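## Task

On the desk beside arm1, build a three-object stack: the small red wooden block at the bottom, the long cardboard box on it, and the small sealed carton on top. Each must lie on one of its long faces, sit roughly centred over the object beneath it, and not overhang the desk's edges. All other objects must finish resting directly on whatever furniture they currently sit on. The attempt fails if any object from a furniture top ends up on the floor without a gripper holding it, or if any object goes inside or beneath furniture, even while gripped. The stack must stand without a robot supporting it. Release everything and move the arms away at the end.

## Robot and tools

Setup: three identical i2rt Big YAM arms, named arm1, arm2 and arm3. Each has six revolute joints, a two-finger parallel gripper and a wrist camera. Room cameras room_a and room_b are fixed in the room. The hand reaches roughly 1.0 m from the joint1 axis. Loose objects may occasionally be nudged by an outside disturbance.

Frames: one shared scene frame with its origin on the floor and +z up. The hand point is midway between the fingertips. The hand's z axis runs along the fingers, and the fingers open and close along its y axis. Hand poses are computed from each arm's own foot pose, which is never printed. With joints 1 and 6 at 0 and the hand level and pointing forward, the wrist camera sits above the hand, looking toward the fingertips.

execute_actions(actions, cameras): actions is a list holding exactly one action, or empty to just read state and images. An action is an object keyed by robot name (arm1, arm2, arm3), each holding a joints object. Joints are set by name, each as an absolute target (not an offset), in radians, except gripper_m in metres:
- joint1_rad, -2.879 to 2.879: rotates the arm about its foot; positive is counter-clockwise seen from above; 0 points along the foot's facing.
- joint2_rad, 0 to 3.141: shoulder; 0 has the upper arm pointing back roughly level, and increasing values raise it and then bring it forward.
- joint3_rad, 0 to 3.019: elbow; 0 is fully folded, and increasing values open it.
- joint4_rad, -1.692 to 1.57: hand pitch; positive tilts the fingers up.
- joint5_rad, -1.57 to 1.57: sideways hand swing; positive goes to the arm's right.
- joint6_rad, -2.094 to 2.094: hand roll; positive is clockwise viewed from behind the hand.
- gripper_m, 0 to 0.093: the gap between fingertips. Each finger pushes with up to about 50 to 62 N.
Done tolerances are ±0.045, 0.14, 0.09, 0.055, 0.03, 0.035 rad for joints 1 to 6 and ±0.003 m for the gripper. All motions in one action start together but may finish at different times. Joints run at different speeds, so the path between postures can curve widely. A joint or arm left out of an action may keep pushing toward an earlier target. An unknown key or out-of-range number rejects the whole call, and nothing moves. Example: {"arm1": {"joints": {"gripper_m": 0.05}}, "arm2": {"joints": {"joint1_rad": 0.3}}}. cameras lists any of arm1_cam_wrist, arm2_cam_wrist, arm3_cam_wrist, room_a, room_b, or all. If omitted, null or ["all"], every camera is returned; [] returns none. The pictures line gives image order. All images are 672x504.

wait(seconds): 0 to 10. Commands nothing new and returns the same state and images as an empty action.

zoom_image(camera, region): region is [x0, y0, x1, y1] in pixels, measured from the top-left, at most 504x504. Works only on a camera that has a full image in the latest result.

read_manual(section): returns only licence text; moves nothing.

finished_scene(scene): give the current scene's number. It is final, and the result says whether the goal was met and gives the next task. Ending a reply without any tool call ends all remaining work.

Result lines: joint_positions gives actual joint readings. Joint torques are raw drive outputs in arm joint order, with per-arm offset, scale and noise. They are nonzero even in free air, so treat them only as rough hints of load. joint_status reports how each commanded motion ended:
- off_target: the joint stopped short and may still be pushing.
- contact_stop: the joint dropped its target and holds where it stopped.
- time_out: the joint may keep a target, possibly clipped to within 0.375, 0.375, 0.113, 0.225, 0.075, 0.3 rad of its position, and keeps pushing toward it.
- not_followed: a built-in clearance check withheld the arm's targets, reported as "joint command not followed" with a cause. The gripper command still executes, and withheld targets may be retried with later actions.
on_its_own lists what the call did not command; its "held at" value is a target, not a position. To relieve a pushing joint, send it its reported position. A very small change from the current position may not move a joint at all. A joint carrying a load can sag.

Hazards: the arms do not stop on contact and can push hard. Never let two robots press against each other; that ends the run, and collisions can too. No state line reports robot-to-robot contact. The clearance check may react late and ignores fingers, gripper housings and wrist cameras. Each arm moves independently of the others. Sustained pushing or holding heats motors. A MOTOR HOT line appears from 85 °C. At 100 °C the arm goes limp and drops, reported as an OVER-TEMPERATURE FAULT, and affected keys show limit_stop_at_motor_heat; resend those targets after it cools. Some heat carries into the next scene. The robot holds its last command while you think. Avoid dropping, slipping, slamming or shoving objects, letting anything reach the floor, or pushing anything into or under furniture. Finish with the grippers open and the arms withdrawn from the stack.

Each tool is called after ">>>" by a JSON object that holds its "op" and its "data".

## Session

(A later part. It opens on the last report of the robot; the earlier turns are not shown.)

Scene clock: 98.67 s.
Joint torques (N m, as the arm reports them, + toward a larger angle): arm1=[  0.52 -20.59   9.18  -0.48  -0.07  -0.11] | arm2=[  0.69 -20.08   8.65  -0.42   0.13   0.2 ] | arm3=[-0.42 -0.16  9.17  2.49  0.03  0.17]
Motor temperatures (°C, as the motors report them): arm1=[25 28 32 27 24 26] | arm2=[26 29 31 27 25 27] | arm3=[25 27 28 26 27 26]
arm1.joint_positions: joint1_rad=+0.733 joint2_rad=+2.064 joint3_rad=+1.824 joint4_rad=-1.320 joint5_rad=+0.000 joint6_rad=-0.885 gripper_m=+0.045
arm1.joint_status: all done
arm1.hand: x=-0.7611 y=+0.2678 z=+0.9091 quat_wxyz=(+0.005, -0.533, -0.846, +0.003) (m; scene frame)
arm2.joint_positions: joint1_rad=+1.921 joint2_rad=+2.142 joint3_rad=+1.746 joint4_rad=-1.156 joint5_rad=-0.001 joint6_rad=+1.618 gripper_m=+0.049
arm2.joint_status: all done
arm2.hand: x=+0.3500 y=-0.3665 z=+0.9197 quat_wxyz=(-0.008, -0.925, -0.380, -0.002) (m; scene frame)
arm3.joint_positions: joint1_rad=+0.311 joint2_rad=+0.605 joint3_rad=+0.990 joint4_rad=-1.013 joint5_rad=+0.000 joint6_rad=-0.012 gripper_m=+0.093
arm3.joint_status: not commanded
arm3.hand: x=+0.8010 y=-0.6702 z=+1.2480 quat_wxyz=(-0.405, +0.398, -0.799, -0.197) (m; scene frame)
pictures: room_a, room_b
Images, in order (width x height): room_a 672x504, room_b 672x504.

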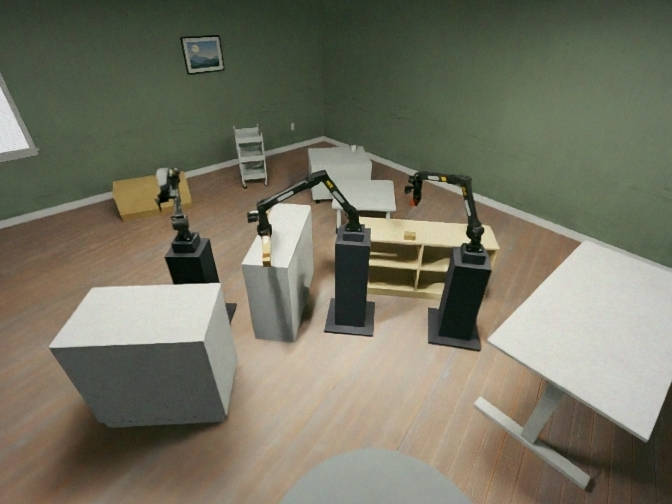

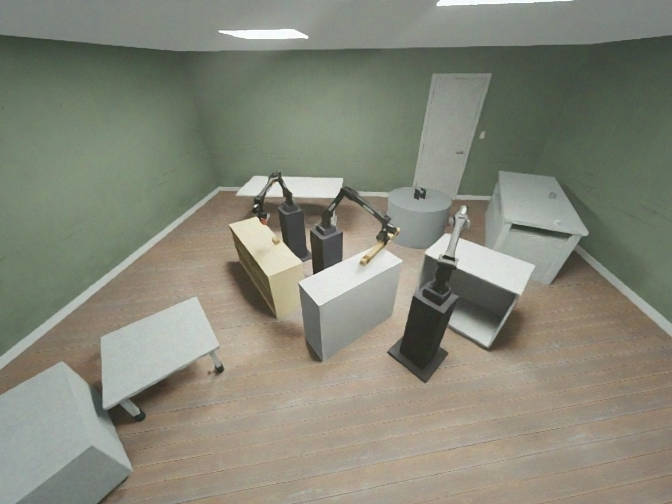

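>>> {"op": "execute_actions", "data": {"actions": [{"arm2":{"joints":{"joint1_rad":-0.72,"joint2_rad":2.3,"joint3_rad":2.02,"joint4_rad":-1.25,"joint6_rad":0.88}},"arm1":{"joints":{"joint1_rad":-2.2,"joint6_rad":-1.57}}}], "cameras": []}}

>>> {"op": "execute_actions", "data": {"actions": [{"arm2":{"joints":{"joint2_rad":2.67,"joint4_rad":-0.87}},"arm1":{"joints":{"joint2_rad":2.2,"joint4_rad":-1.18}}}]}}

Scene clock: 103.27 s.
Joint torques (N m, as the arm reports them, + toward a larger angle): arm1=[  0.6  -20.41   9.15  -0.5   -0.21  -0.13] | arm2=[ -0.09 -24.73  10.49  -0.35   0.    -0.02] | arm3=[ 0.06 -0.25  9.08  2.54  0.03  0.19]
Motor temperatures (°C, as the motors report them): arm1=[25 28 32 27 24 26] | arm2=[26 29 32 27 25 27] | arm3=[25 27 28 26 27 26]
arm1.joint_positions: joint1_rad=-2.201 joint2_rad=+2.064 joint3_rad=+1.824 joint4_rad=-1.320 joint5_rad=+0.003 joint6_rad=-1.562 gripper_m=+0.045
arm1.joint_status: all done
arm1.hand: x=-0.3453 y=+1.4595 z=+0.9181 quat_wxyz=(+0.009, -0.993, +0.119, +0.002) (m; scene frame)
arm2.joint_positions: joint1_rad=-0.713 joint2_rad=+2.316 joint3_rad=+1.998 joint4_rad=-1.237 joint5_rad=+0.001 joint6_rad=+0.894 gripper_m=+0.049
arm2.joint_status: all done
arm2.hand: x=-0.7966 y=+0.2322 z=+0.9029 quat_wxyz=(-0.004, -0.844, +0.536, +0.009) (m; scene frame)
arm3.joint_positions: joint1_rad=+0.311 joint2_rad=+0.605 joint3_rad=+0.990 joint4_rad=-1.013 joint5_rad=+0.000 joint6_rad=-0.012 gripper_m=+0.093
arm3.joint_status: not commanded
arm3.hand: x=+0.8010 y=-0.6702 z=+1.2480 quat_wxyz=(-0.405, +0.398, -0.799, -0.197) (m; scene frame)
pictures: none
No camera images: the call's "cameras" was empty. Leave "cameras" out to get every camera's image.

Scene clock: 104.57 s.
Joint torques (N m, as the arm reports them, + toward a larger angle): arm1=[  0.82 -21.65   8.7    0.48  -0.21  -0.13] | arm2=[  0.4  -24.72   8.43   1.01   0.1   -0.03] | arm3=[-0.5  -0.27  9.13  2.55  0.    0.19]
Motor temperatures (°C, as the motors report them): arm1=[25 28 32 27 24 26] | arm2=[26 29 32 27 25 27] | arm3=[25 27 28 26 27 26]
arm1.joint_positions: joint1_rad=-2.201 joint2_rad=+2.214 joint3_rad=+1.824 joint4_rad=-1.192 joint5_rad=+0.003 joint6_rad=-1.563 gripper_m=+0.045
arm1.joint_status: all done
arm1.hand: x=-0.3415 y=+1.4792 z=+0.8247 quat_wxyz=(-0.001, -0.993, +0.119, +0.003) (m; scene frame)
arm2.joint_positions: joint1_rad=-0.716 joint2_rad=+2.680 joint3_rad=+2.005 joint4_rad=-0.884 joint5_rad=-0.001 joint6_rad=+0.894 gripper_m=+0.049
arm2.joint_status: all done
arm2.hand: x=-0.7947 y=+0.2330 z=+0.6593 quat_wxyz=(-0.005, -0.843, +0.537, +0.007) (m; scene frame)
arm3.joint_positions: joint1_rad=+0.311 joint2_rad=+0.605 joint3_rad=+0.990 joint4_rad=-1.013 joint5_rad=+0.000 joint6_rad=-0.012 gripper_m=+0.093
arm3.joint_status: not commanded
arm3.hand: x=+0.8010 y=-0.6702 z=+1.2480 quat_wxyz=(-0.405, +0.398, -0.799, -0.197) (m; scene frame)
pictures: arm1_cam_wrist, arm2_cam_wrist, arm3_cam_wrist, room_a, room_b
Images, in order (width x height): arm1_cam_wrist 672x504, arm2_cam_wrist 672x504, arm3_cam_wrist 672x504, room_a 672x504, room_b 672x504.

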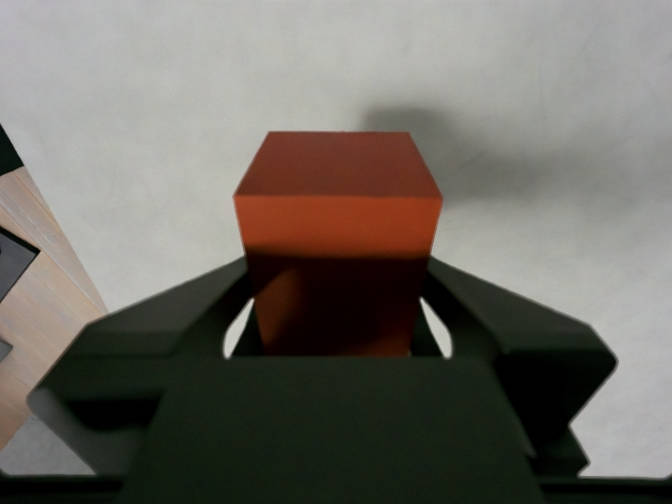

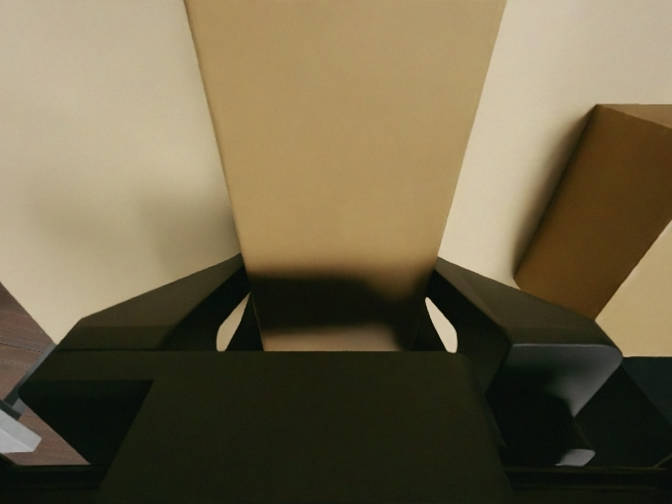

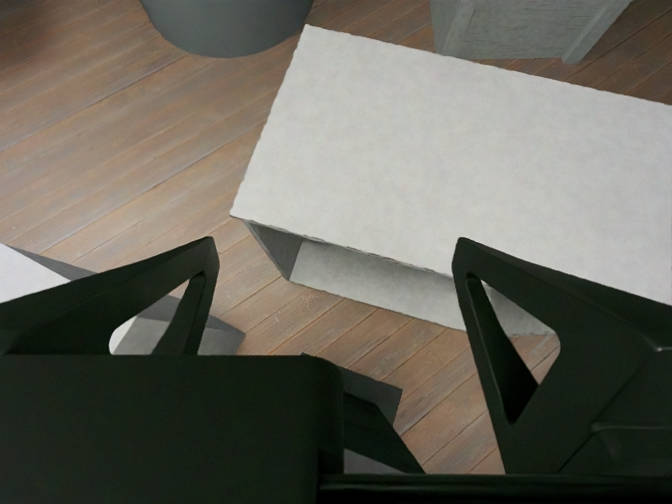

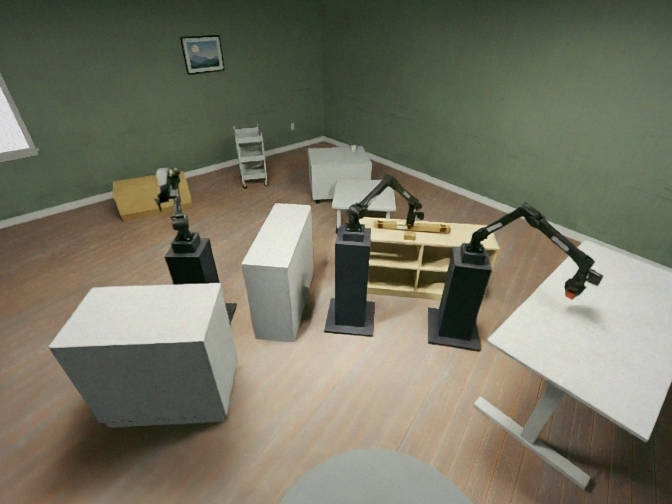

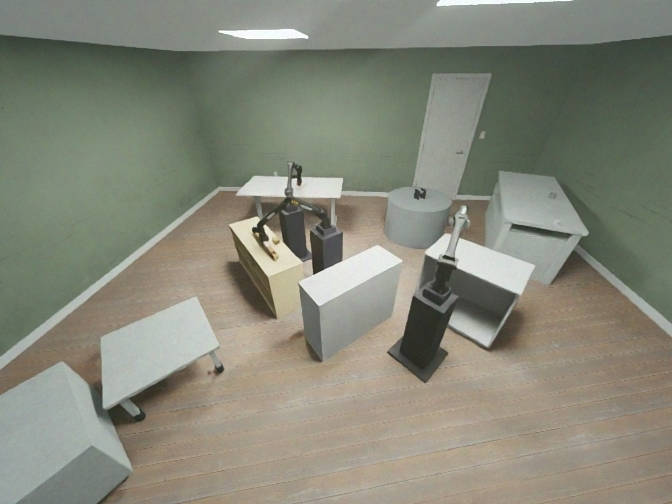

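>>> {"op": "execute_actions", "data": {"actions": [{"arm2":{"joints":{"joint2_rad":2.74}},"arm1":{"joints":{"joint2_rad":2.3,"joint4_rad":-1.08}}}], "cameras": ["arm1_cam_wrist"]}}

>>> {"op": "execute_actions", "data": {"actions": [{"arm2":{"joints":{"joint2_rad":2.71,"gripper_m":0.085}},"arm1":{"joints":{"joint2_rad":2.37,"joint4_rad":-1.04}}}], "cameras": ["arm1_cam_wrist"]}}

Scene clock: 108.07 s.
Joint torques (N m, as the arm reports them, + toward a larger angle): arm1=[  0.86 -22.32   8.37   0.5   -0.21  -0.13] | arm2=[  0.13 -20.88   8.12   0.74   0.12  -0.02] | arm3=[-0.21 -0.41  9.04  2.57  0.02  0.2 ]
Motor temperatures (°C, as the motors report them): arm1=[25 29 32 27 24 26] | arm2=[26 29 32 27 25 27] | arm3=[25 27 28 26 27 26]
arm1.joint_positions: joint1_rad=-2.201 joint2_rad=+2.313 joint3_rad=+1.824 joint4_rad=-1.092 joint5_rad=+0.003 joint6_rad=-1.563 gripper_m=+0.045
arm1.joint_status: all done
arm1.hand: x=-0.3400 y=+1.4882 z=+0.7614 quat_wxyz=(-0.001, -0.993, +0.119, +0.003) (m; scene frame)
arm2.joint_positions: joint1_rad=-0.716 joint2_rad=+2.709 joint3_rad=+2.006 joint4_rad=-0.879 joint5_rad=-0.002 joint6_rad=+0.893 gripper_m=+0.049
arm2.joint_status: all done
arm2.hand: x=-0.7852 y=+0.2305 z=+0.6399 quat_wxyz=(-0.001, -0.843, +0.537, -0.004) (m; scene frame)
arm3.joint_positions: joint1_rad=+0.311 joint2_rad=+0.605 joint3_rad=+0.990 joint4_rad=-1.013 joint5_rad=+0.000 joint6_rad=-0.012 gripper_m=+0.093
arm3.joint_status: not commanded
arm3.hand: x=+0.8010 y=-0.6702 z=+1.2480 quat_wxyz=(-0.405, +0.398, -0.799, -0.197) (m; scene frame)
pictures: arm1_cam_wrist
Images, in order (width x height): arm1_cam_wrist 672x504.

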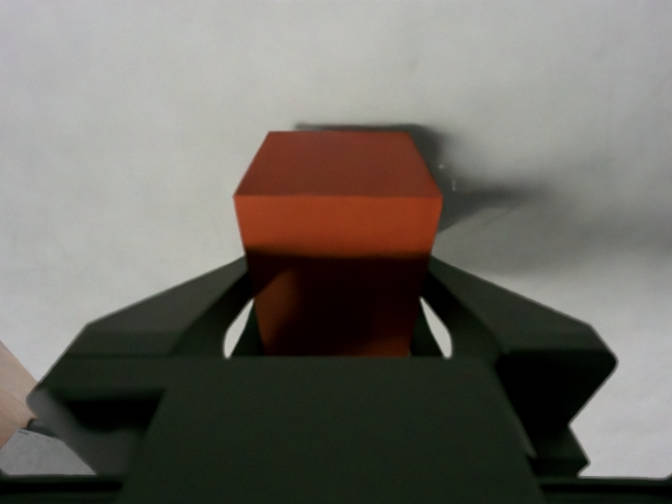

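Scene clock: 108.73 s.
Joint torques (N m, as the arm reports them, + toward a larger angle): arm1=[  0.9  -18.4    8.33   0.55  -0.17  -0.13] | arm2=[  0.12 -23.62   8.03   0.79   0.1   -0.01] | arm3=[-0.19 -0.31  9.09  2.46  0.    0.19]
Motor temperatures (°C, as the motors report them): arm1=[25 29 32 27 24 26] | arm2=[26 29 32 27 25 27] | arm3=[25 27 28 26 27 26]
arm1.joint_positions: joint1_rad=-2.201 joint2_rad=+2.334 joint3_rad=+1.824 joint4_rad=-1.052 joint5_rad=+0.002 joint6_rad=-1.563 gripper_m=+0.045
arm1.joint_status: all done
arm1.hand: x=-0.3392 y=+1.4940 z=+0.7481 quat_wxyz=(+0.009, -0.993, +0.119, +0.002) (m; scene frame)
arm2.joint_positions: joint1_rad=-0.716 joint2_rad=+2.709 joint3_rad=+2.006 joint4_rad=-0.879 joint5_rad=-0.002 joint6_rad=+0.893 gripper_m=+0.085
arm2.joint_status: all done
arm2.hand: x=-0.7853 y=+0.2305 z=+0.6401 quat_wxyz=(-0.001, -0.843, +0.537, -0.004) (m; scene frame)
arm3.joint_positions: joint1_rad=+0.311 joint2_rad=+0.605 joint3_rad=+0.990 joint4_rad=-1.013 joint5_rad=+0.000 joint6_rad=-0.012 gripper_m=+0.093
arm3.joint_status: not commanded
arm3.hand: x=+0.8010 y=-0.6702 z=+1.2480 quat_wxyz=(-0.405, +0.398, -0.799, -0.197) (m; scene frame)
pictures: arm1_cam_wrist
Images, in order (width x height): arm1_cam_wrist 672x504.

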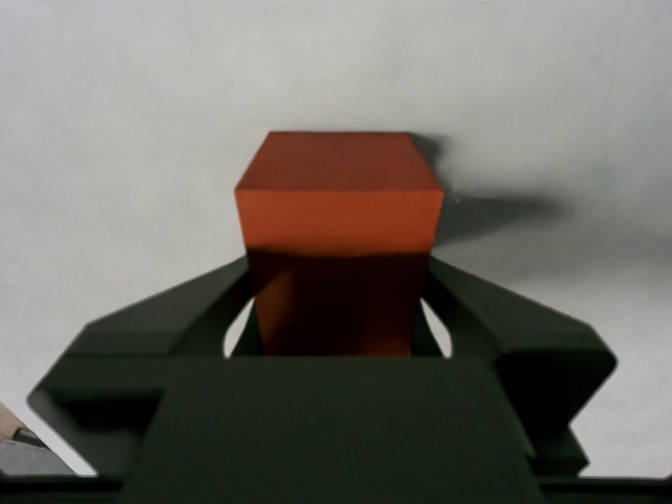

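>>> {"op": "execute_actions", "data": {"actions": [{"arm2":{"joints":{"joint2_rad":2.3}},"arm1":{"joints":{"joint2_rad":2.33,"gripper_m":0.088}}}], "cameras": []}}

>>> {"op": "execute_actions", "data": {"actions": [{"arm2":{"joints":{"joint2_rad":1.6,"joint3_rad":1.6,"joint4_rad":-0.93,"joint6_rad":0}},"arm1":{"joints":{"joint2_rad":2.1}}}], "cameras": ["arm2_cam_wrist"]}}

>>> {"op": "execute_actions", "data": {"actions": [{"arm2":{"joints":{"joint1_rad":1.2,"joint2_rad":0.6,"joint3_rad":1.0}},"arm1":{"joints":{"joint1_rad":0.712,"joint4_rad":-1.28,"joint6_rad":-0.91}}}], "cameras": ["arm1_cam_wrist"]}}

>>> {"op": "execute_actions", "data": {"actions": [{"arm1":{"joints":{"joint2_rad":2.36,"joint4_rad":-1.02}}}], "cameras": ["arm1_cam_wrist","room_a"]}}

Scene clock: 114.47 s.
Joint torques (N m, as the arm reports them, + toward a larger angle): arm1=[  0.87 -21.25   8.31   0.51  -0.17  -0.13] | arm2=[  0.08 -24.47   9.45   1.47   0.11  -0.04] | arm3=[-0.26 -0.34  9.02  2.53  0.03  0.18]
Motor temperatures (°C, as the motors report them): arm1=[25 29 32 27 24 26] | arm2=[26 30 32 27 25 27] | arm3=[25 27 28 26 27 26]
arm1.joint_positions: joint1_rad=-2.201 joint2_rad=+2.333 joint3_rad=+1.824 joint4_rad=-1.051 joint5_rad=+0.002 joint6_rad=-1.563 gripper_m=+0.088
arm1.joint_status: all done
arm1.hand: x=-0.3391 y=+1.4945 z=+0.7491 quat_wxyz=(+0.010, -0.993, +0.119, +0.002) (m; scene frame)
arm2.joint_positions: joint1_rad=-0.716 joint2_rad=+2.307 joint3_rad=+2.018 joint4_rad=-0.877 joint5_rad=-0.001 joint6_rad=+0.893 gripper_m=+0.085
arm2.joint_status: all done
arm2.hand: x=-0.8874 y=+0.2566 z=+0.9362 quat_wxyz=(-0.067, -0.826, +0.526, +0.192) (m; scene frame)
arm3.joint_positions: joint1_rad=+0.311 joint2_rad=+0.605 joint3_rad=+0.990 joint4_rad=-1.013 joint5_rad=+0.000 joint6_rad=-0.012 gripper_m=+0.093
arm3.joint_status: not commanded
arm3.hand: x=+0.8010 y=-0.6702 z=+1.2480 quat_wxyz=(-0.405, +0.398, -0.799, -0.197) (m; scene frame)
pictures: none
No camera images: the call's "cameras" was empty. Leave "cameras" out to get every camera's image.

Scene clock: 116.30 s.
Joint torques (N m, as the arm reports them, + toward a larger angle): arm1=[  0.86 -20.07   9.44   0.96  -0.17  -0.1 ] | arm2=[  0.01 -15.49   9.78   1.24   0.01  -0.05] | arm3=[-0.27 -0.06  9.16  2.57  0.03  0.19]
Motor temperatures (°C, as the motors report them): arm1=[25 29 32 27 24 26] | arm2=[26 30 32 27 25 27] | arm3=[25 27 28 26 27 26]
arm1.joint_positions: joint1_rad=-2.201 joint2_rad=+2.100 joint3_rad=+1.824 joint4_rad=-1.050 joint5_rad=+0.002 joint6_rad=-1.563 gripper_m=+0.088
arm1.joint_status: all done
arm1.hand: x=-0.3312 y=+1.5222 z=+0.9041 quat_wxyz=(+0.126, -0.985, +0.119, -0.011) (m; scene frame)
arm2.joint_positions: joint1_rad=-0.716 joint2_rad=+1.600 joint3_rad=+1.606 joint4_rad=-0.920 joint5_rad=-0.001 joint6_rad=+0.015 gripper_m=+0.085
arm2.joint_status: all done
arm2.hand: x=-0.7340 y=+0.2198 z=+1.2191 quat_wxyz=(+0.034, -0.938, +0.121, +0.322) (m; scene frame)
arm3.joint_positions: joint1_rad=+0.311 joint2_rad=+0.605 joint3_rad=+0.990 joint4_rad=-1.013 joint5_rad=+0.000 joint6_rad=-0.012 gripper_m=+0.093
arm3.joint_status: not commanded
arm3.hand: x=+0.8010 y=-0.6702 z=+1.2480 quat_wxyz=(-0.405, +0.398, -0.799, -0.197) (m; scene frame)
pictures: arm2_cam_wrist
Images, in order (width x height): arm2_cam_wrist 672x504.

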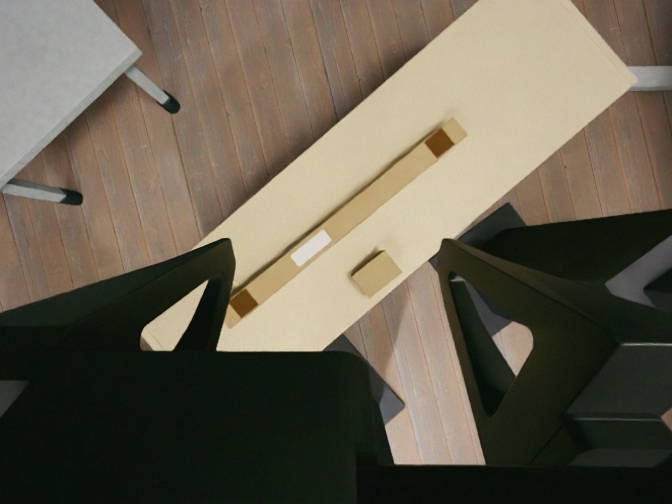

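Scene clock: 119.07 s.
Joint torques (N m, as the arm reports them, + toward a larger angle): arm1=[  0.41 -19.77   9.09  -0.49  -0.02   0.03] | arm2=[ 0.36  0.48  9.04  1.77  0.03 -0.03] | arm3=[-0.58 -0.41  9.08  2.53  0.03  0.17]
Motor temperatures (°C, as the motors report them): arm1=[25 29 32 27 24 26] | arm2=[26 29 32 27 25 27] | arm3=[25 27 28 26 27 26]
arm1.joint_positions: joint1_rad=+0.713 joint2_rad=+2.100 joint3_rad=+1.824 joint4_rad=-1.269 joint5_rad=-0.001 joint6_rad=-0.917 gripper_m=+0.088
arm1.joint_status: all done
arm1.hand: x=-0.7774 y=+0.2637 z=+0.8875 quat_wxyz=(+0.004, -0.528, -0.849, +0.010) (m; scene frame)
arm2.joint_positions: joint1_rad=+1.196 joint2_rad=+0.596 joint3_rad=+1.011 joint4_rad=-0.920 joint5_rad=-0.002 joint6_rad=+0.013 gripper_m=+0.085
arm2.joint_status: all done
arm2.hand: x=-0.0879 y=-0.2408 z=+1.3368 quat_wxyz=(-0.378, -0.580, -0.636, +0.340) (m; scene frame)
arm3.joint_positions: joint1_rad=+0.311 joint2_rad=+0.605 joint3_rad=+0.990 joint4_rad=-1.013 joint5_rad=+0.000 joint6_rad=-0.012 gripper_m=+0.093
arm3.joint_status: not commanded
arm3.hand: x=+0.8010 y=-0.6702 z=+1.2480 quat_wxyz=(-0.405, +0.398, -0.799, -0.197) (m; scene frame)
pictures: arm1_cam_wrist
Images, in order (width x height): arm1_cam_wrist 672x504.

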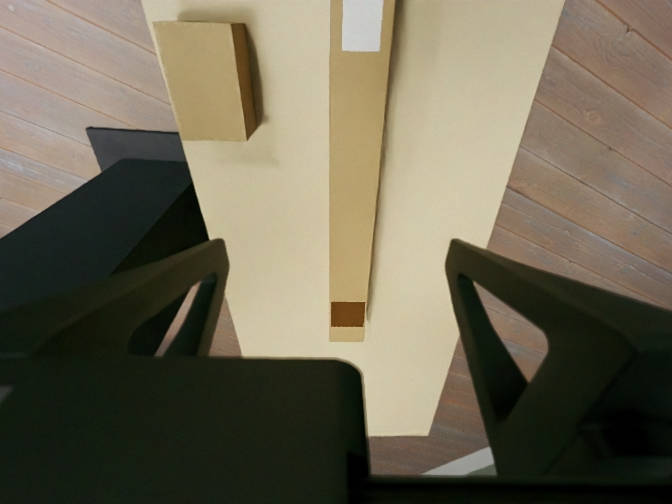

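Scene clock: 120.47 s.
Joint torques (N m, as the arm reports them, + toward a larger angle): arm1=[  0.41 -20.98   8.2    0.53  -0.02   0.03] | arm2=[ 0.65  0.36  8.91  1.71  0.02 -0.03] | arm3=[-0.97 -0.4   9.19  2.52  0.02  0.17]
Motor temperatures (°C, as the motors report them): arm1=[25 29 32 27 24 26] | arm2=[26 29 32 27 25 27] | arm3=[25 27 28 26 27 26]
arm1.joint_positions: joint1_rad=+0.713 joint2_rad=+2.356 joint3_rad=+1.824 joint4_rad=-1.031 joint5_rad=-0.001 joint6_rad=-0.917 gripper_m=+0.088
arm1.joint_status: all done
arm1.hand: x=-0.7887 y=+0.2445 z=+0.7246 quat_wxyz=(+0.004, -0.528, -0.849, +0.001) (m; scene frame)
arm2.joint_positions: joint1_rad=+1.196 joint2_rad=+0.596 joint3_rad=+1.011 joint4_rad=-0.920 joint5_rad=-0.002 joint6_rad=+0.013 gripper_m=+0.085
arm2.joint_status: not commanded
arm2.hand: x=-0.0879 y=-0.2408 z=+1.3368 quat_wxyz=(-0.378, -0.580, -0.636, +0.340) (m; scene frame)
arm3.joint_positions: joint1_rad=+0.311 joint2_rad=+0.605 joint3_rad=+0.990 joint4_rad=-1.013 joint5_rad=+0.000 joint6_rad=-0.012 gripper_m=+0.093
arm3.joint_status: not commanded
arm3.hand: x=+0.8010 y=-0.6702 z=+1.2480 quat_wxyz=(-0.405, +0.398, -0.799, -0.197) (m; scene frame)
pictures: arm1_cam_wrist, room_a
Images, in order (width x height): arm1_cam_wrist 672x504, room_a 672x504.

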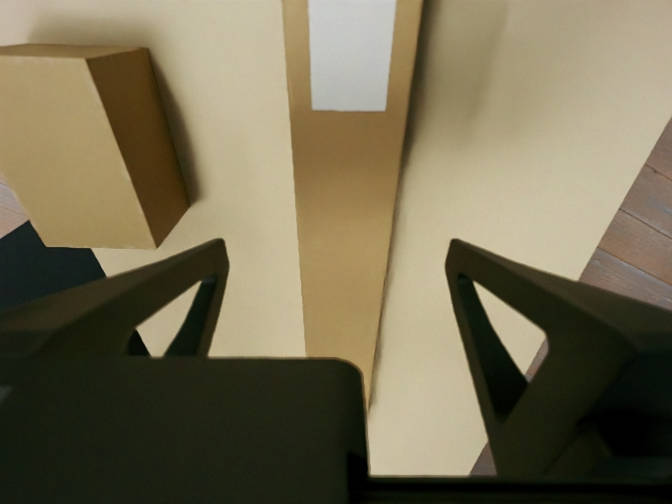

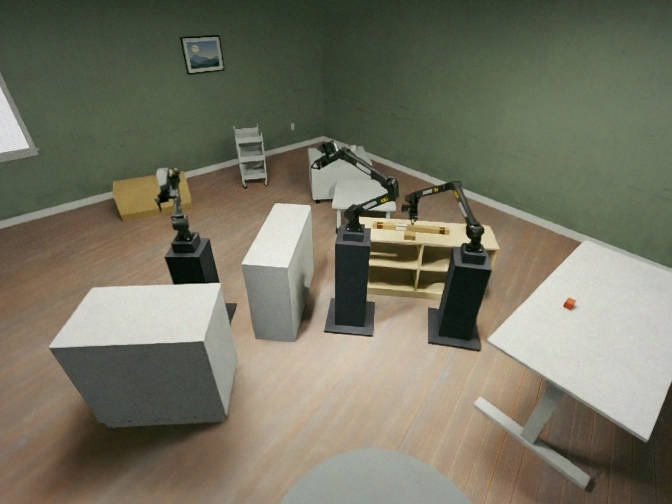

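>>> {"op": "execute_actions", "data": {"actions": [{"arm1":{"joints":{"joint2_rad":2.485,"joint4_rad":-0.905}}}], "cameras": []}}

>>> {"op": "execute_actions", "data": {"actions": [{"arm1":{"joints":{"gripper_m":0.02}}}], "cameras": ["arm1_cam_wrist"]}}

>>> {"op": "execute_actions", "data": {"actions": [{"arm1":{"joints":{"joint2_rad":2.15,"joint3_rad":1.895,"joint4_rad":-1.29}}}], "cameras": []}}

>>> {"op": "execute_actions", "data": {"actions": [{"arm1":{"joints":{"joint1_rad":-2.2,"joint6_rad":-1.57}}}], "cameras": []}}

>>> {"op": "execute_actions", "data": {"actions": [{"arm1":{"joints":{"joint2_rad":2.25,"joint4_rad":-1.15}}}], "cameras": ["arm1_cam_wrist","room_a"]}}

>>> {"op": "zoom_image", "data": {"camera": "room_a", "region": [490, 230, 650, 360]}}

Scene clock: 126.60 s.
Joint torques (N m, as the arm reports them, + toward a larger angle): arm1=[  0.06 -21.16   7.55   0.48  -0.09   0.04] | arm2=[ 0.4   0.67  8.92  1.74  0.06 -0.02] | arm3=[-0.74 -0.5   9.06  2.52  0.02  0.17]
Motor temperatures (°C, as the motors report them): arm1=[25 29 32 27 24 26] | arm2=[26 28 32 27 25 27] | arm3=[25 26 28 26 27 26]
arm1.joint_positions: joint1_rad=+0.714 joint2_rad=+2.480 joint3_rad=+1.825 joint4_rad=-0.915 joint5_rad=+0.001 joint6_rad=-0.918 gripper_m=+0.088
arm1.joint_status: all done
arm1.hand: x=-0.7871 y=+0.2481 z=+0.6449 quat_wxyz=(+0.006, -0.527, -0.850, -0.002) (m; scene frame)
arm2.joint_positions: joint1_rad=+1.196 joint2_rad=+0.596 joint3_rad=+1.011 joint4_rad=-0.920 joint5_rad=-0.002 joint6_rad=+0.013 gripper_m=+0.085
arm2.joint_status: not commanded
arm2.hand: x=-0.0879 y=-0.2408 z=+1.3368 quat_wxyz=(-0.378, -0.580, -0.636, +0.340) (m; scene frame)
arm3.joint_positions: joint1_rad=+0.311 joint2_rad=+0.605 joint3_rad=+0.990 joint4_rad=-1.013 joint5_rad=+0.000 joint6_rad=-0.012 gripper_m=+0.093
arm3.joint_status: not commanded
arm3.hand: x=+0.8010 y=-0.6702 z=+1.2480 quat_wxyz=(-0.405, +0.398, -0.799, -0.197) (m; scene frame)
pictures: none
No camera images: the call's "cameras" was empty. Leave "cameras" out to get every camera's image.

Scene clock: 127.27 s.
Joint torques (N m, as the arm reports them, + toward a larger angle): arm1=[  0.24 -21.26   7.55   0.42  -0.09   0.02] | arm2=[ 0.98  0.49  8.95  1.74  0.03 -0.04] | arm3=[-0.25 -0.41  9.14  2.59  0.02  0.19]
Motor temperatures (°C, as the motors report them): arm1=[25 29 32 27 24 26] | arm2=[26 28 32 27 25 27] | arm3=[25 26 28 26 27 26]
arm1.joint_positions: joint1_rad=+0.714 joint2_rad=+2.480 joint3_rad=+1.825 joint4_rad=-0.914 joint5_rad=+0.001 joint6_rad=-0.917 gripper_m=+0.049
arm1.joint_status: gripper_m off_target (ended at +0.049, target +0.020)
arm1.hand: x=-0.7873 y=+0.2479 z=+0.6449 quat_wxyz=(+0.006, -0.527, -0.850, -0.002) (m; scene frame)
arm2.joint_positions: joint1_rad=+1.196 joint2_rad=+0.596 joint3_rad=+1.011 joint4_rad=-0.920 joint5_rad=-0.002 joint6_rad=+0.013 gripper_m=+0.085
arm2.joint_status: not commanded
arm2.hand: x=-0.0879 y=-0.2408 z=+1.3368 quat_wxyz=(-0.378, -0.580, -0.636, +0.340) (m; scene frame)
arm3.joint_positions: joint1_rad=+0.311 joint2_rad=+0.605 joint3_rad=+0.990 joint4_rad=-1.013 joint5_rad=+0.000 joint6_rad=-0.012 gripper_m=+0.093
arm3.joint_status: not commanded
arm3.hand: x=+0.8010 y=-0.6702 z=+1.2480 quat_wxyz=(-0.405, +0.398, -0.799, -0.197) (m; scene frame)
pictures: arm1_cam_wrist
Images, in order (width x height): arm1_cam_wrist 672x504.

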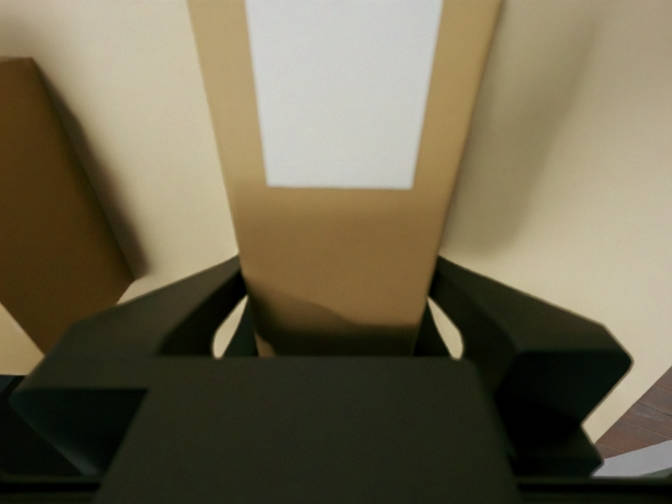

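Scene clock: 128.83 s.
Joint torques (N m, as the arm reports them, + toward a larger angle): arm1=[  0.26 -21.15   9.06  -0.45  -0.09   0.03] | arm2=[ 0.74  0.32  8.94  1.63  0.05 -0.01] | arm3=[-0.19 -0.51  9.03  2.62  0.02  0.16]
Motor temperatures (°C, as the motors report them): arm1=[25 29 32 27 24 26] | arm2=[26 28 32 27 25 27] | arm3=[25 26 28 26 27 26]
arm1.joint_positions: joint1_rad=+0.714 joint2_rad=+2.158 joint3_rad=+1.879 joint4_rad=-1.280 joint5_rad=+0.001 joint6_rad=-0.917 gripper_m=+0.049
arm1.joint_status: all done
arm1.hand: x=-0.7826 y=+0.2520 z=+0.8710 quat_wxyz=(+0.005, -0.527, -0.850, +0.003) (m; scene frame)
arm2.joint_positions: joint1_rad=+1.196 joint2_rad=+0.596 joint3_rad=+1.011 joint4_rad=-0.920 joint5_rad=-0.002 joint6_rad=+0.013 gripper_m=+0.085
arm2.joint_status: not commanded
arm2.hand: x=-0.0879 y=-0.2408 z=+1.3368 quat_wxyz=(-0.378, -0.580, -0.636, +0.340) (m; scene frame)
arm3.joint_positions: joint1_rad=+0.311 joint2_rad=+0.605 joint3_rad=+0.990 joint4_rad=-1.013 joint5_rad=+0.000 joint6_rad=-0.012 gripper_m=+0.093
arm3.joint_status: not commanded
arm3.hand: x=+0.8010 y=-0.6702 z=+1.2480 quat_wxyz=(-0.405, +0.398, -0.799, -0.197) (m; scene frame)
pictures: none
No camera images: the call's "cameras" was empty. Leave "cameras" out to get every camera's image.

Scene clock: 131.60 s.
Joint torques (N m, as the arm reports them, + toward a larger angle): arm1=[  0.91 -20.97   9.07  -0.51  -0.2   -0.13] | arm2=[ 0.45  0.67  8.96  1.72  0.05 -0.01] | arm3=[-0.81 -0.28  9.02  2.42  0.02  0.18]
Motor temperatures (°C, as the motors report them): arm1=[25 29 32 27 24 26] | arm2=[26 28 32 27 25 27] | arm3=[25 26 28 26 27 26]
arm1.joint_positions: joint1_rad=-2.199 joint2_rad=+2.158 joint3_rad=+1.879 joint4_rad=-1.280 joint5_rad=+0.003 joint6_rad=-1.562 gripper_m=+0.049
arm1.joint_status: all done
arm1.hand: x=-0.3417 y=+1.4833 z=+0.8802 quat_wxyz=(+0.010, -0.993, +0.118, +0.002) (m; scene frame)
arm2.joint_positions: joint1_rad=+1.196 joint2_rad=+0.596 joint3_rad=+1.011 joint4_rad=-0.920 joint5_rad=-0.002 joint6_rad=+0.013 gripper_m=+0.085
arm2.joint_status: not commanded
arm2.hand: x=-0.0879 y=-0.2408 z=+1.3368 quat_wxyz=(-0.378, -0.580, -0.636, +0.340) (m; scene frame)
arm3.joint_positions: joint1_rad=+0.311 joint2_rad=+0.605 joint3_rad=+0.990 joint4_rad=-1.013 joint5_rad=+0.000 joint6_rad=-0.012 gripper_m=+0.093
arm3.joint_status: not commanded
arm3.hand: x=+0.8010 y=-0.6702 z=+1.2480 quat_wxyz=(-0.405, +0.398, -0.799, -0.197) (m; scene frame)
pictures: none
No camera images: the call's "cameras" was empty. Leave "cameras" out to get every camera's image.

Scene clock: 132.60 s.
Joint torques (N m, as the arm reports them, + toward a larger angle): arm1=[  0.71 -22.13   8.85   0.62  -0.2   -0.13] | arm2=[ 0.74  0.36  9.03  1.62  0.   -0.01] | arm3=[-0.38 -0.26  9.08  2.55  0.01  0.17]
Motor temperatures (°C, as the motors report them): arm1=[25 29 32 27 24 26] | arm2=[26 28 32 27 25 27] | arm3=[25 26 28 26 27 26]
arm1.joint_positions: joint1_rad=-2.199 joint2_rad=+2.263 joint3_rad=+1.879 joint4_rad=-1.162 joint5_rad=+0.003 joint6_rad=-1.563 gripper_m=+0.049
arm1.joint_status: all done
arm1.hand: x=-0.3381 y=+1.5012 z=+0.8133 quat_wxyz=(+0.017, -0.993, +0.118, +0.001) (m; scene frame)
arm2.joint_positions: joint1_rad=+1.196 joint2_rad=+0.596 joint3_rad=+1.011 joint4_rad=-0.920 joint5_rad=-0.002 joint6_rad=+0.013 gripper_m=+0.085
arm2.joint_status: not commanded
arm2.hand: x=-0.0879 y=-0.2408 z=+1.3368 quat_wxyz=(-0.378, -0.580, -0.636, +0.340) (m; scene frame)
arm3.joint_positions: joint1_rad=+0.311 joint2_rad=+0.605 joint3_rad=+0.990 joint4_rad=-1.013 joint5_rad=+0.000 joint6_rad=-0.012 gripper_m=+0.093
arm3.joint_status: not commanded
arm3.hand: x=+0.8010 y=-0.6702 z=+1.2480 quat_wxyz=(-0.405, +0.398, -0.799, -0.197) (m; scene frame)
pictures: arm1_cam_wrist, room_a
Images, in order (width x height): arm1_cam_wrist 672x504, room_a 672x504.

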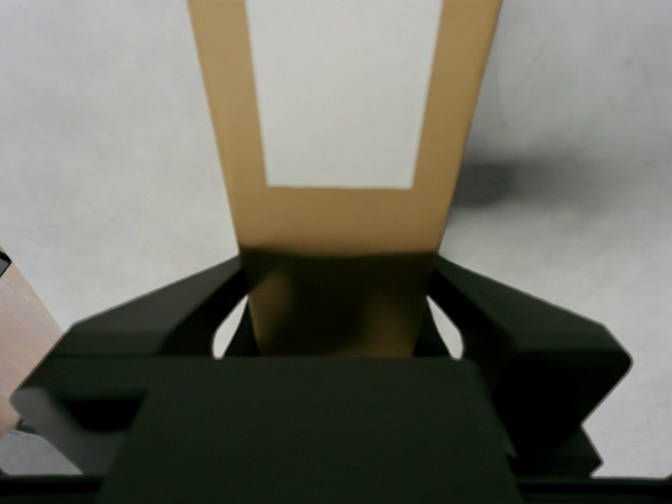

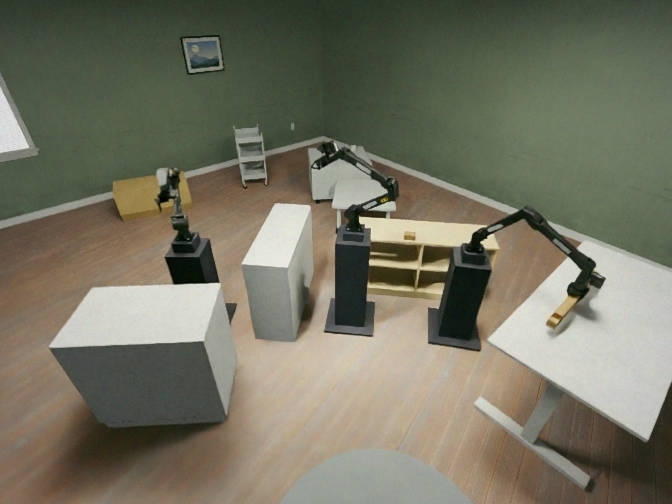

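Region (490, 230, 650, 360) of room_a's 672x504 image, scaled by 3.150, with more detail than that image has; it fills the top 410 rows of this view, and the rest is white.

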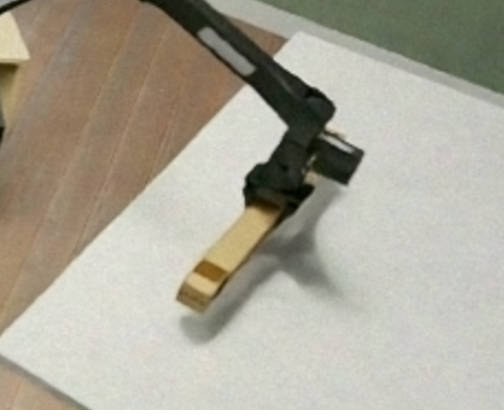

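>>> {"op": "execute_actions", "data": {"actions": [{"arm1":{"joints":{"joint2_rad":2.325,"joint4_rad":-1.17}}}], "cameras": []}}

>>> {"op": "execute_actions", "data": {"actions": [{"arm1":{"joints":{"gripper_m":0.093,"joint2_rad":2.29}}}], "cameras": []}}

>>> {"op": "execute_actions", "data": {"actions": [{"arm1":{"joints":{"joint2_rad":1.85,"joint4_rad":-1.4}}}], "cameras": ["room_a"]}}

>>> {"op": "execute_actions", "data": {"actions": [{"arm1":{"joints":{"joint1_rad":0.845,"joint3_rad":1.49,"joint4_rad":-1.1,"joint6_rad":-0.775}}}], "cameras": []}}

>>> {"op": "execute_actions", "data": {"actions": [{"arm1":{"joints":{"joint2_rad":2.185,"joint4_rad":-0.855}}}], "cameras": ["arm1_cam_wrist","room_a"]}}

Scene clock: 137.13 s.
Joint torques (N m, as the arm reports them, + toward a larger angle): arm1=[  0.64 -18.16   8.59  -0.39  -0.22  -0.12] | arm2=[ 0.63  0.81  9.02  1.85  0.03 -0.02] | arm3=[-0.01 -0.34  9.19  2.49  0.    0.16]
Motor temperatures (°C, as the motors report them): arm1=[25 30 32 27 24 26] | arm2=[26 27 32 27 25 27] | arm3=[25 26 28 26 27 26]
arm1.joint_positions: joint1_rad=-2.199 joint2_rad=+2.286 joint3_rad=+1.880 joint4_rad=-1.163 joint5_rad=+0.004 joint6_rad=-1.563 gripper_m=+0.049
arm1.joint_status: all done
arm1.hand: x=-0.3388 y=+1.4984 z=+0.7986 quat_wxyz=(+0.005, -0.993, +0.118, +0.002) (m; scene frame)
arm2.joint_positions: joint1_rad=+1.196 joint2_rad=+0.596 joint3_rad=+1.011 joint4_rad=-0.920 joint5_rad=-0.002 joint6_rad=+0.013 gripper_m=+0.085
arm2.joint_status: not commanded
arm2.hand: x=-0.0879 y=-0.2408 z=+1.3368 quat_wxyz=(-0.378, -0.580, -0.636, +0.340) (m; scene frame)
arm3.joint_positions: joint1_rad=+0.311 joint2_rad=+0.605 joint3_rad=+0.990 joint4_rad=-1.013 joint5_rad=+0.000 joint6_rad=-0.012 gripper_m=+0.093
arm3.joint_status: not commanded
arm3.hand: x=+0.8010 y=-0.6702 z=+1.2480 quat_wxyz=(-0.405, +0.398, -0.799, -0.197) (m; scene frame)
pictures: none
No camera images: the call's "cameras" was empty. Leave "cameras" out to get every camera's image.

Scene clock: 137.80 s.
Joint torques (N m, as the arm reports them, + toward a larger angle): arm1=[  0.71 -20.74   8.57  -0.39  -0.22  -0.12] | arm2=[0.71 0.65 8.95 1.77 0.04 0.  ] | arm3=[-0.67 -0.38  9.06  2.46  0.04  0.17]
Motor temperatures (°C, as the motors report them): arm1=[25 30 32 27 24 26] | arm2=[26 27 32 27 25 27] | arm3=[25 26 28 26 27 26]
arm1.joint_positions: joint1_rad=-2.199 joint2_rad=+2.284 joint3_rad=+1.880 joint4_rad=-1.163 joint5_rad=+0.003 joint6_rad=-1.563 gripper_m=+0.093
arm1.joint_status: all done
arm1.hand: x=-0.3388 y=+1.4986 z=+0.7996 quat_wxyz=(+0.006, -0.993, +0.118, +0.002) (m; scene frame)
arm2.joint_positions: joint1_rad=+1.196 joint2_rad=+0.596 joint3_rad=+1.011 joint4_rad=-0.920 joint5_rad=-0.002 joint6_rad=+0.013 gripper_m=+0.085
arm2.joint_status: not commanded
arm2.hand: x=-0.0879 y=-0.2408 z=+1.3368 quat_wxyz=(-0.378, -0.580, -0.636, +0.340) (m; scene frame)
arm3.joint_positions: joint1_rad=+0.311 joint2_rad=+0.605 joint3_rad=+0.990 joint4_rad=-1.013 joint5_rad=+0.000 joint6_rad=-0.012 gripper_m=+0.093
arm3.joint_status: not commanded
arm3.hand: x=+0.8010 y=-0.6702 z=+1.2480 quat_wxyz=(-0.405, +0.398, -0.799, -0.197) (m; scene frame)
pictures: none
No camera images: the call's "cameras" was empty. Leave "cameras" out to get every camera's image.

Scene clock: 139.50 s.
Joint torques (N m, as the arm reports them, + toward a larger angle): arm1=[  0.71 -17.99   9.57  -0.11  -0.19  -0.1 ] | arm2=[ 0.68  0.5   8.99  1.68  0.03 -0.02] | arm3=[-0.43 -0.33  9.11  2.56  0.03  0.19]
Motor temperatures (°C, as the motors report them): arm1=[25 30 32 27 24 26] | arm2=[26 27 32 27 25 27] | arm3=[25 26 28 26 27 26]
arm1.joint_positions: joint1_rad=-2.199 joint2_rad=+1.859 joint3_rad=+1.881 joint4_rad=-1.389 joint5_rad=+0.002 joint6_rad=-1.563 gripper_m=+0.093
arm1.joint_status: all done
arm1.hand: x=-0.3477 y=+1.4504 z=+1.0648 quat_wxyz=(+0.105, -0.987, +0.118, -0.008) (m; scene frame)
arm2.joint_positions: joint1_rad=+1.196 joint2_rad=+0.596 joint3_rad=+1.011 joint4_rad=-0.920 joint5_rad=-0.002 joint6_rad=+0.013 gripper_m=+0.085
arm2.joint_status: not commanded
arm2.hand: x=-0.0879 y=-0.2408 z=+1.3368 quat_wxyz=(-0.378, -0.580, -0.636, +0.340) (m; scene frame)
arm3.joint_positions: joint1_rad=+0.311 joint2_rad=+0.605 joint3_rad=+0.990 joint4_rad=-1.013 joint5_rad=+0.000 joint6_rad=-0.012 gripper_m=+0.093
arm3.joint_status: not commanded
arm3.hand: x=+0.8010 y=-0.6702 z=+1.2480 quat_wxyz=(-0.405, +0.398, -0.799, -0.197) (m; scene frame)
pictures: room_a
Images, in order (width x height): room_a 672x504.

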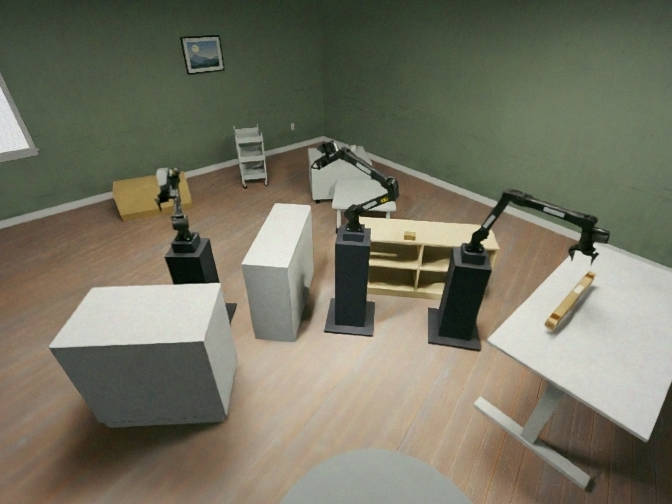

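Scene clock: 142.27 s.
Joint torques (N m, as the arm reports them, + toward a larger angle): arm1=[  0.1  -17.26   6.8    0.32  -0.04   0.05] | arm2=[ 0.74  0.56  8.94  1.65  0.01 -0.02] | arm3=[-0.23 -0.59  9.14  2.48  0.01  0.19]
Motor temperatures (°C, as the motors report them): arm1=[25 30 32 27 24 26] | arm2=[26 27 32 27 25 27] | arm3=[25 26 28 26 27 26]
arm1.joint_positions: joint1_rad=+0.850 joint2_rad=+1.861 joint3_rad=+1.503 joint4_rad=-1.101 joint5_rad=-0.001 joint6_rad=-0.783 gripper_m=+0.093
arm1.joint_status: all done
arm1.hand: x=-0.6750 y=+0.2914 z=+0.9096 quat_wxyz=(-0.008, -0.525, -0.849, +0.052) (m; scene frame)
arm2.joint_positions: joint1_rad=+1.196 joint2_rad=+0.596 joint3_rad=+1.011 joint4_rad=-0.920 joint5_rad=-0.002 joint6_rad=+0.013 gripper_m=+0.085
arm2.joint_status: not commanded
arm2.hand: x=-0.0879 y=-0.2408 z=+1.3368 quat_wxyz=(-0.378, -0.580, -0.636, +0.340) (m; scene frame)
arm3.joint_positions: joint1_rad=+0.311 joint2_rad=+0.605 joint3_rad=+0.990 joint4_rad=-1.013 joint5_rad=+0.000 joint6_rad=-0.012 gripper_m=+0.093
arm3.joint_status: not commanded
arm3.hand: x=+0.8010 y=-0.6702 z=+1.2480 quat_wxyz=(-0.405, +0.398, -0.799, -0.197) (m; scene frame)
pictures: none
No camera images: the call's "cameras" was empty. Leave "cameras" out to get every camera's image.

Scene clock: 143.67 s.
Joint torques (N m, as the arm reports them, + toward a larger angle): arm1=[  0.11 -18.33   6.94   0.54  -0.04   0.04] | arm2=[ 0.82  0.81  8.99  1.73  0.02 -0.02] | arm3=[-0.47 -0.52  9.05  2.49  0.02  0.21]
Motor temperatures (°C, as the motors report them): arm1=[25 29 32 27 24 26] | arm2=[26 27 32 27 25 27] | arm3=[25 26 28 26 27 26]
arm1.joint_positions: joint1_rad=+0.850 joint2_rad=+2.183 joint3_rad=+1.479 joint4_rad=-0.866 joint5_rad=-0.001 joint6_rad=-0.783 gripper_m=+0.093
arm1.joint_status: all done
arm1.hand: x=-0.6781 y=+0.2877 z=+0.7219 quat_wxyz=(+0.005, -0.527, -0.850, -0.002) (m; scene frame)
arm2.joint_positions: joint1_rad=+1.196 joint2_rad=+0.596 joint3_rad=+1.011 joint4_rad=-0.920 joint5_rad=-0.002 joint6_rad=+0.013 gripper_m=+0.085
arm2.joint_status: not commanded
arm2.hand: x=-0.0879 y=-0.2408 z=+1.3368 quat_wxyz=(-0.378, -0.580, -0.636, +0.340) (m; scene frame)
arm3.joint_positions: joint1_rad=+0.311 joint2_rad=+0.605 joint3_rad=+0.990 joint4_rad=-1.013 joint5_rad=+0.000 joint6_rad=-0.012 gripper_m=+0.093
arm3.joint_status: not commanded
arm3.hand: x=+0.8010 y=-0.6702 z=+1.2480 quat_wxyz=(-0.405, +0.398, -0.799, -0.197) (m; scene frame)
pictures: arm1_cam_wrist, room_a
Images, in order (width x height): arm1_cam_wrist 672x504, room_a 672x504.

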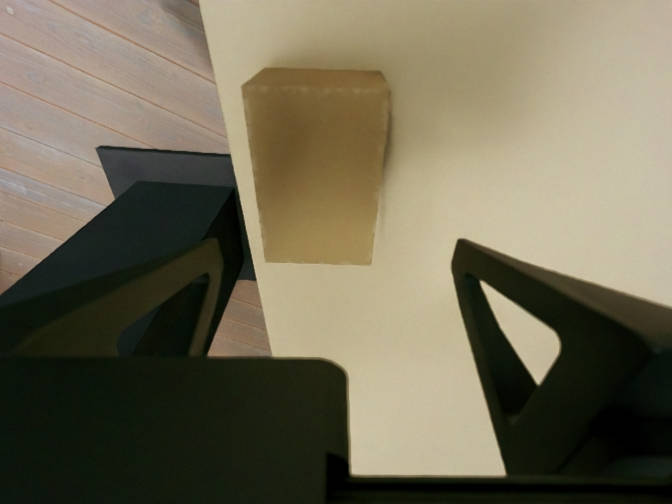

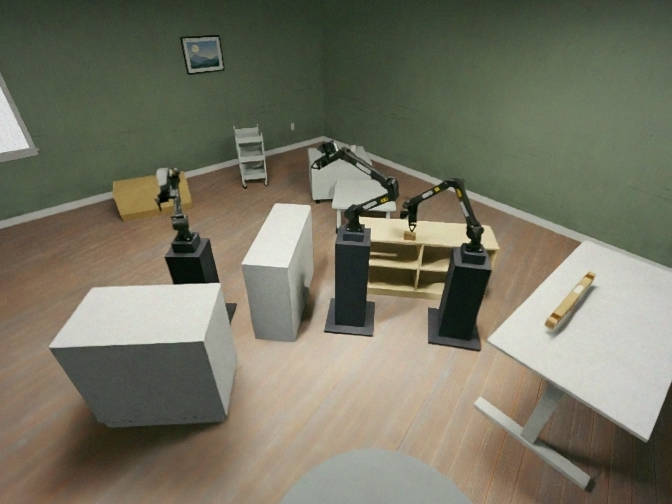

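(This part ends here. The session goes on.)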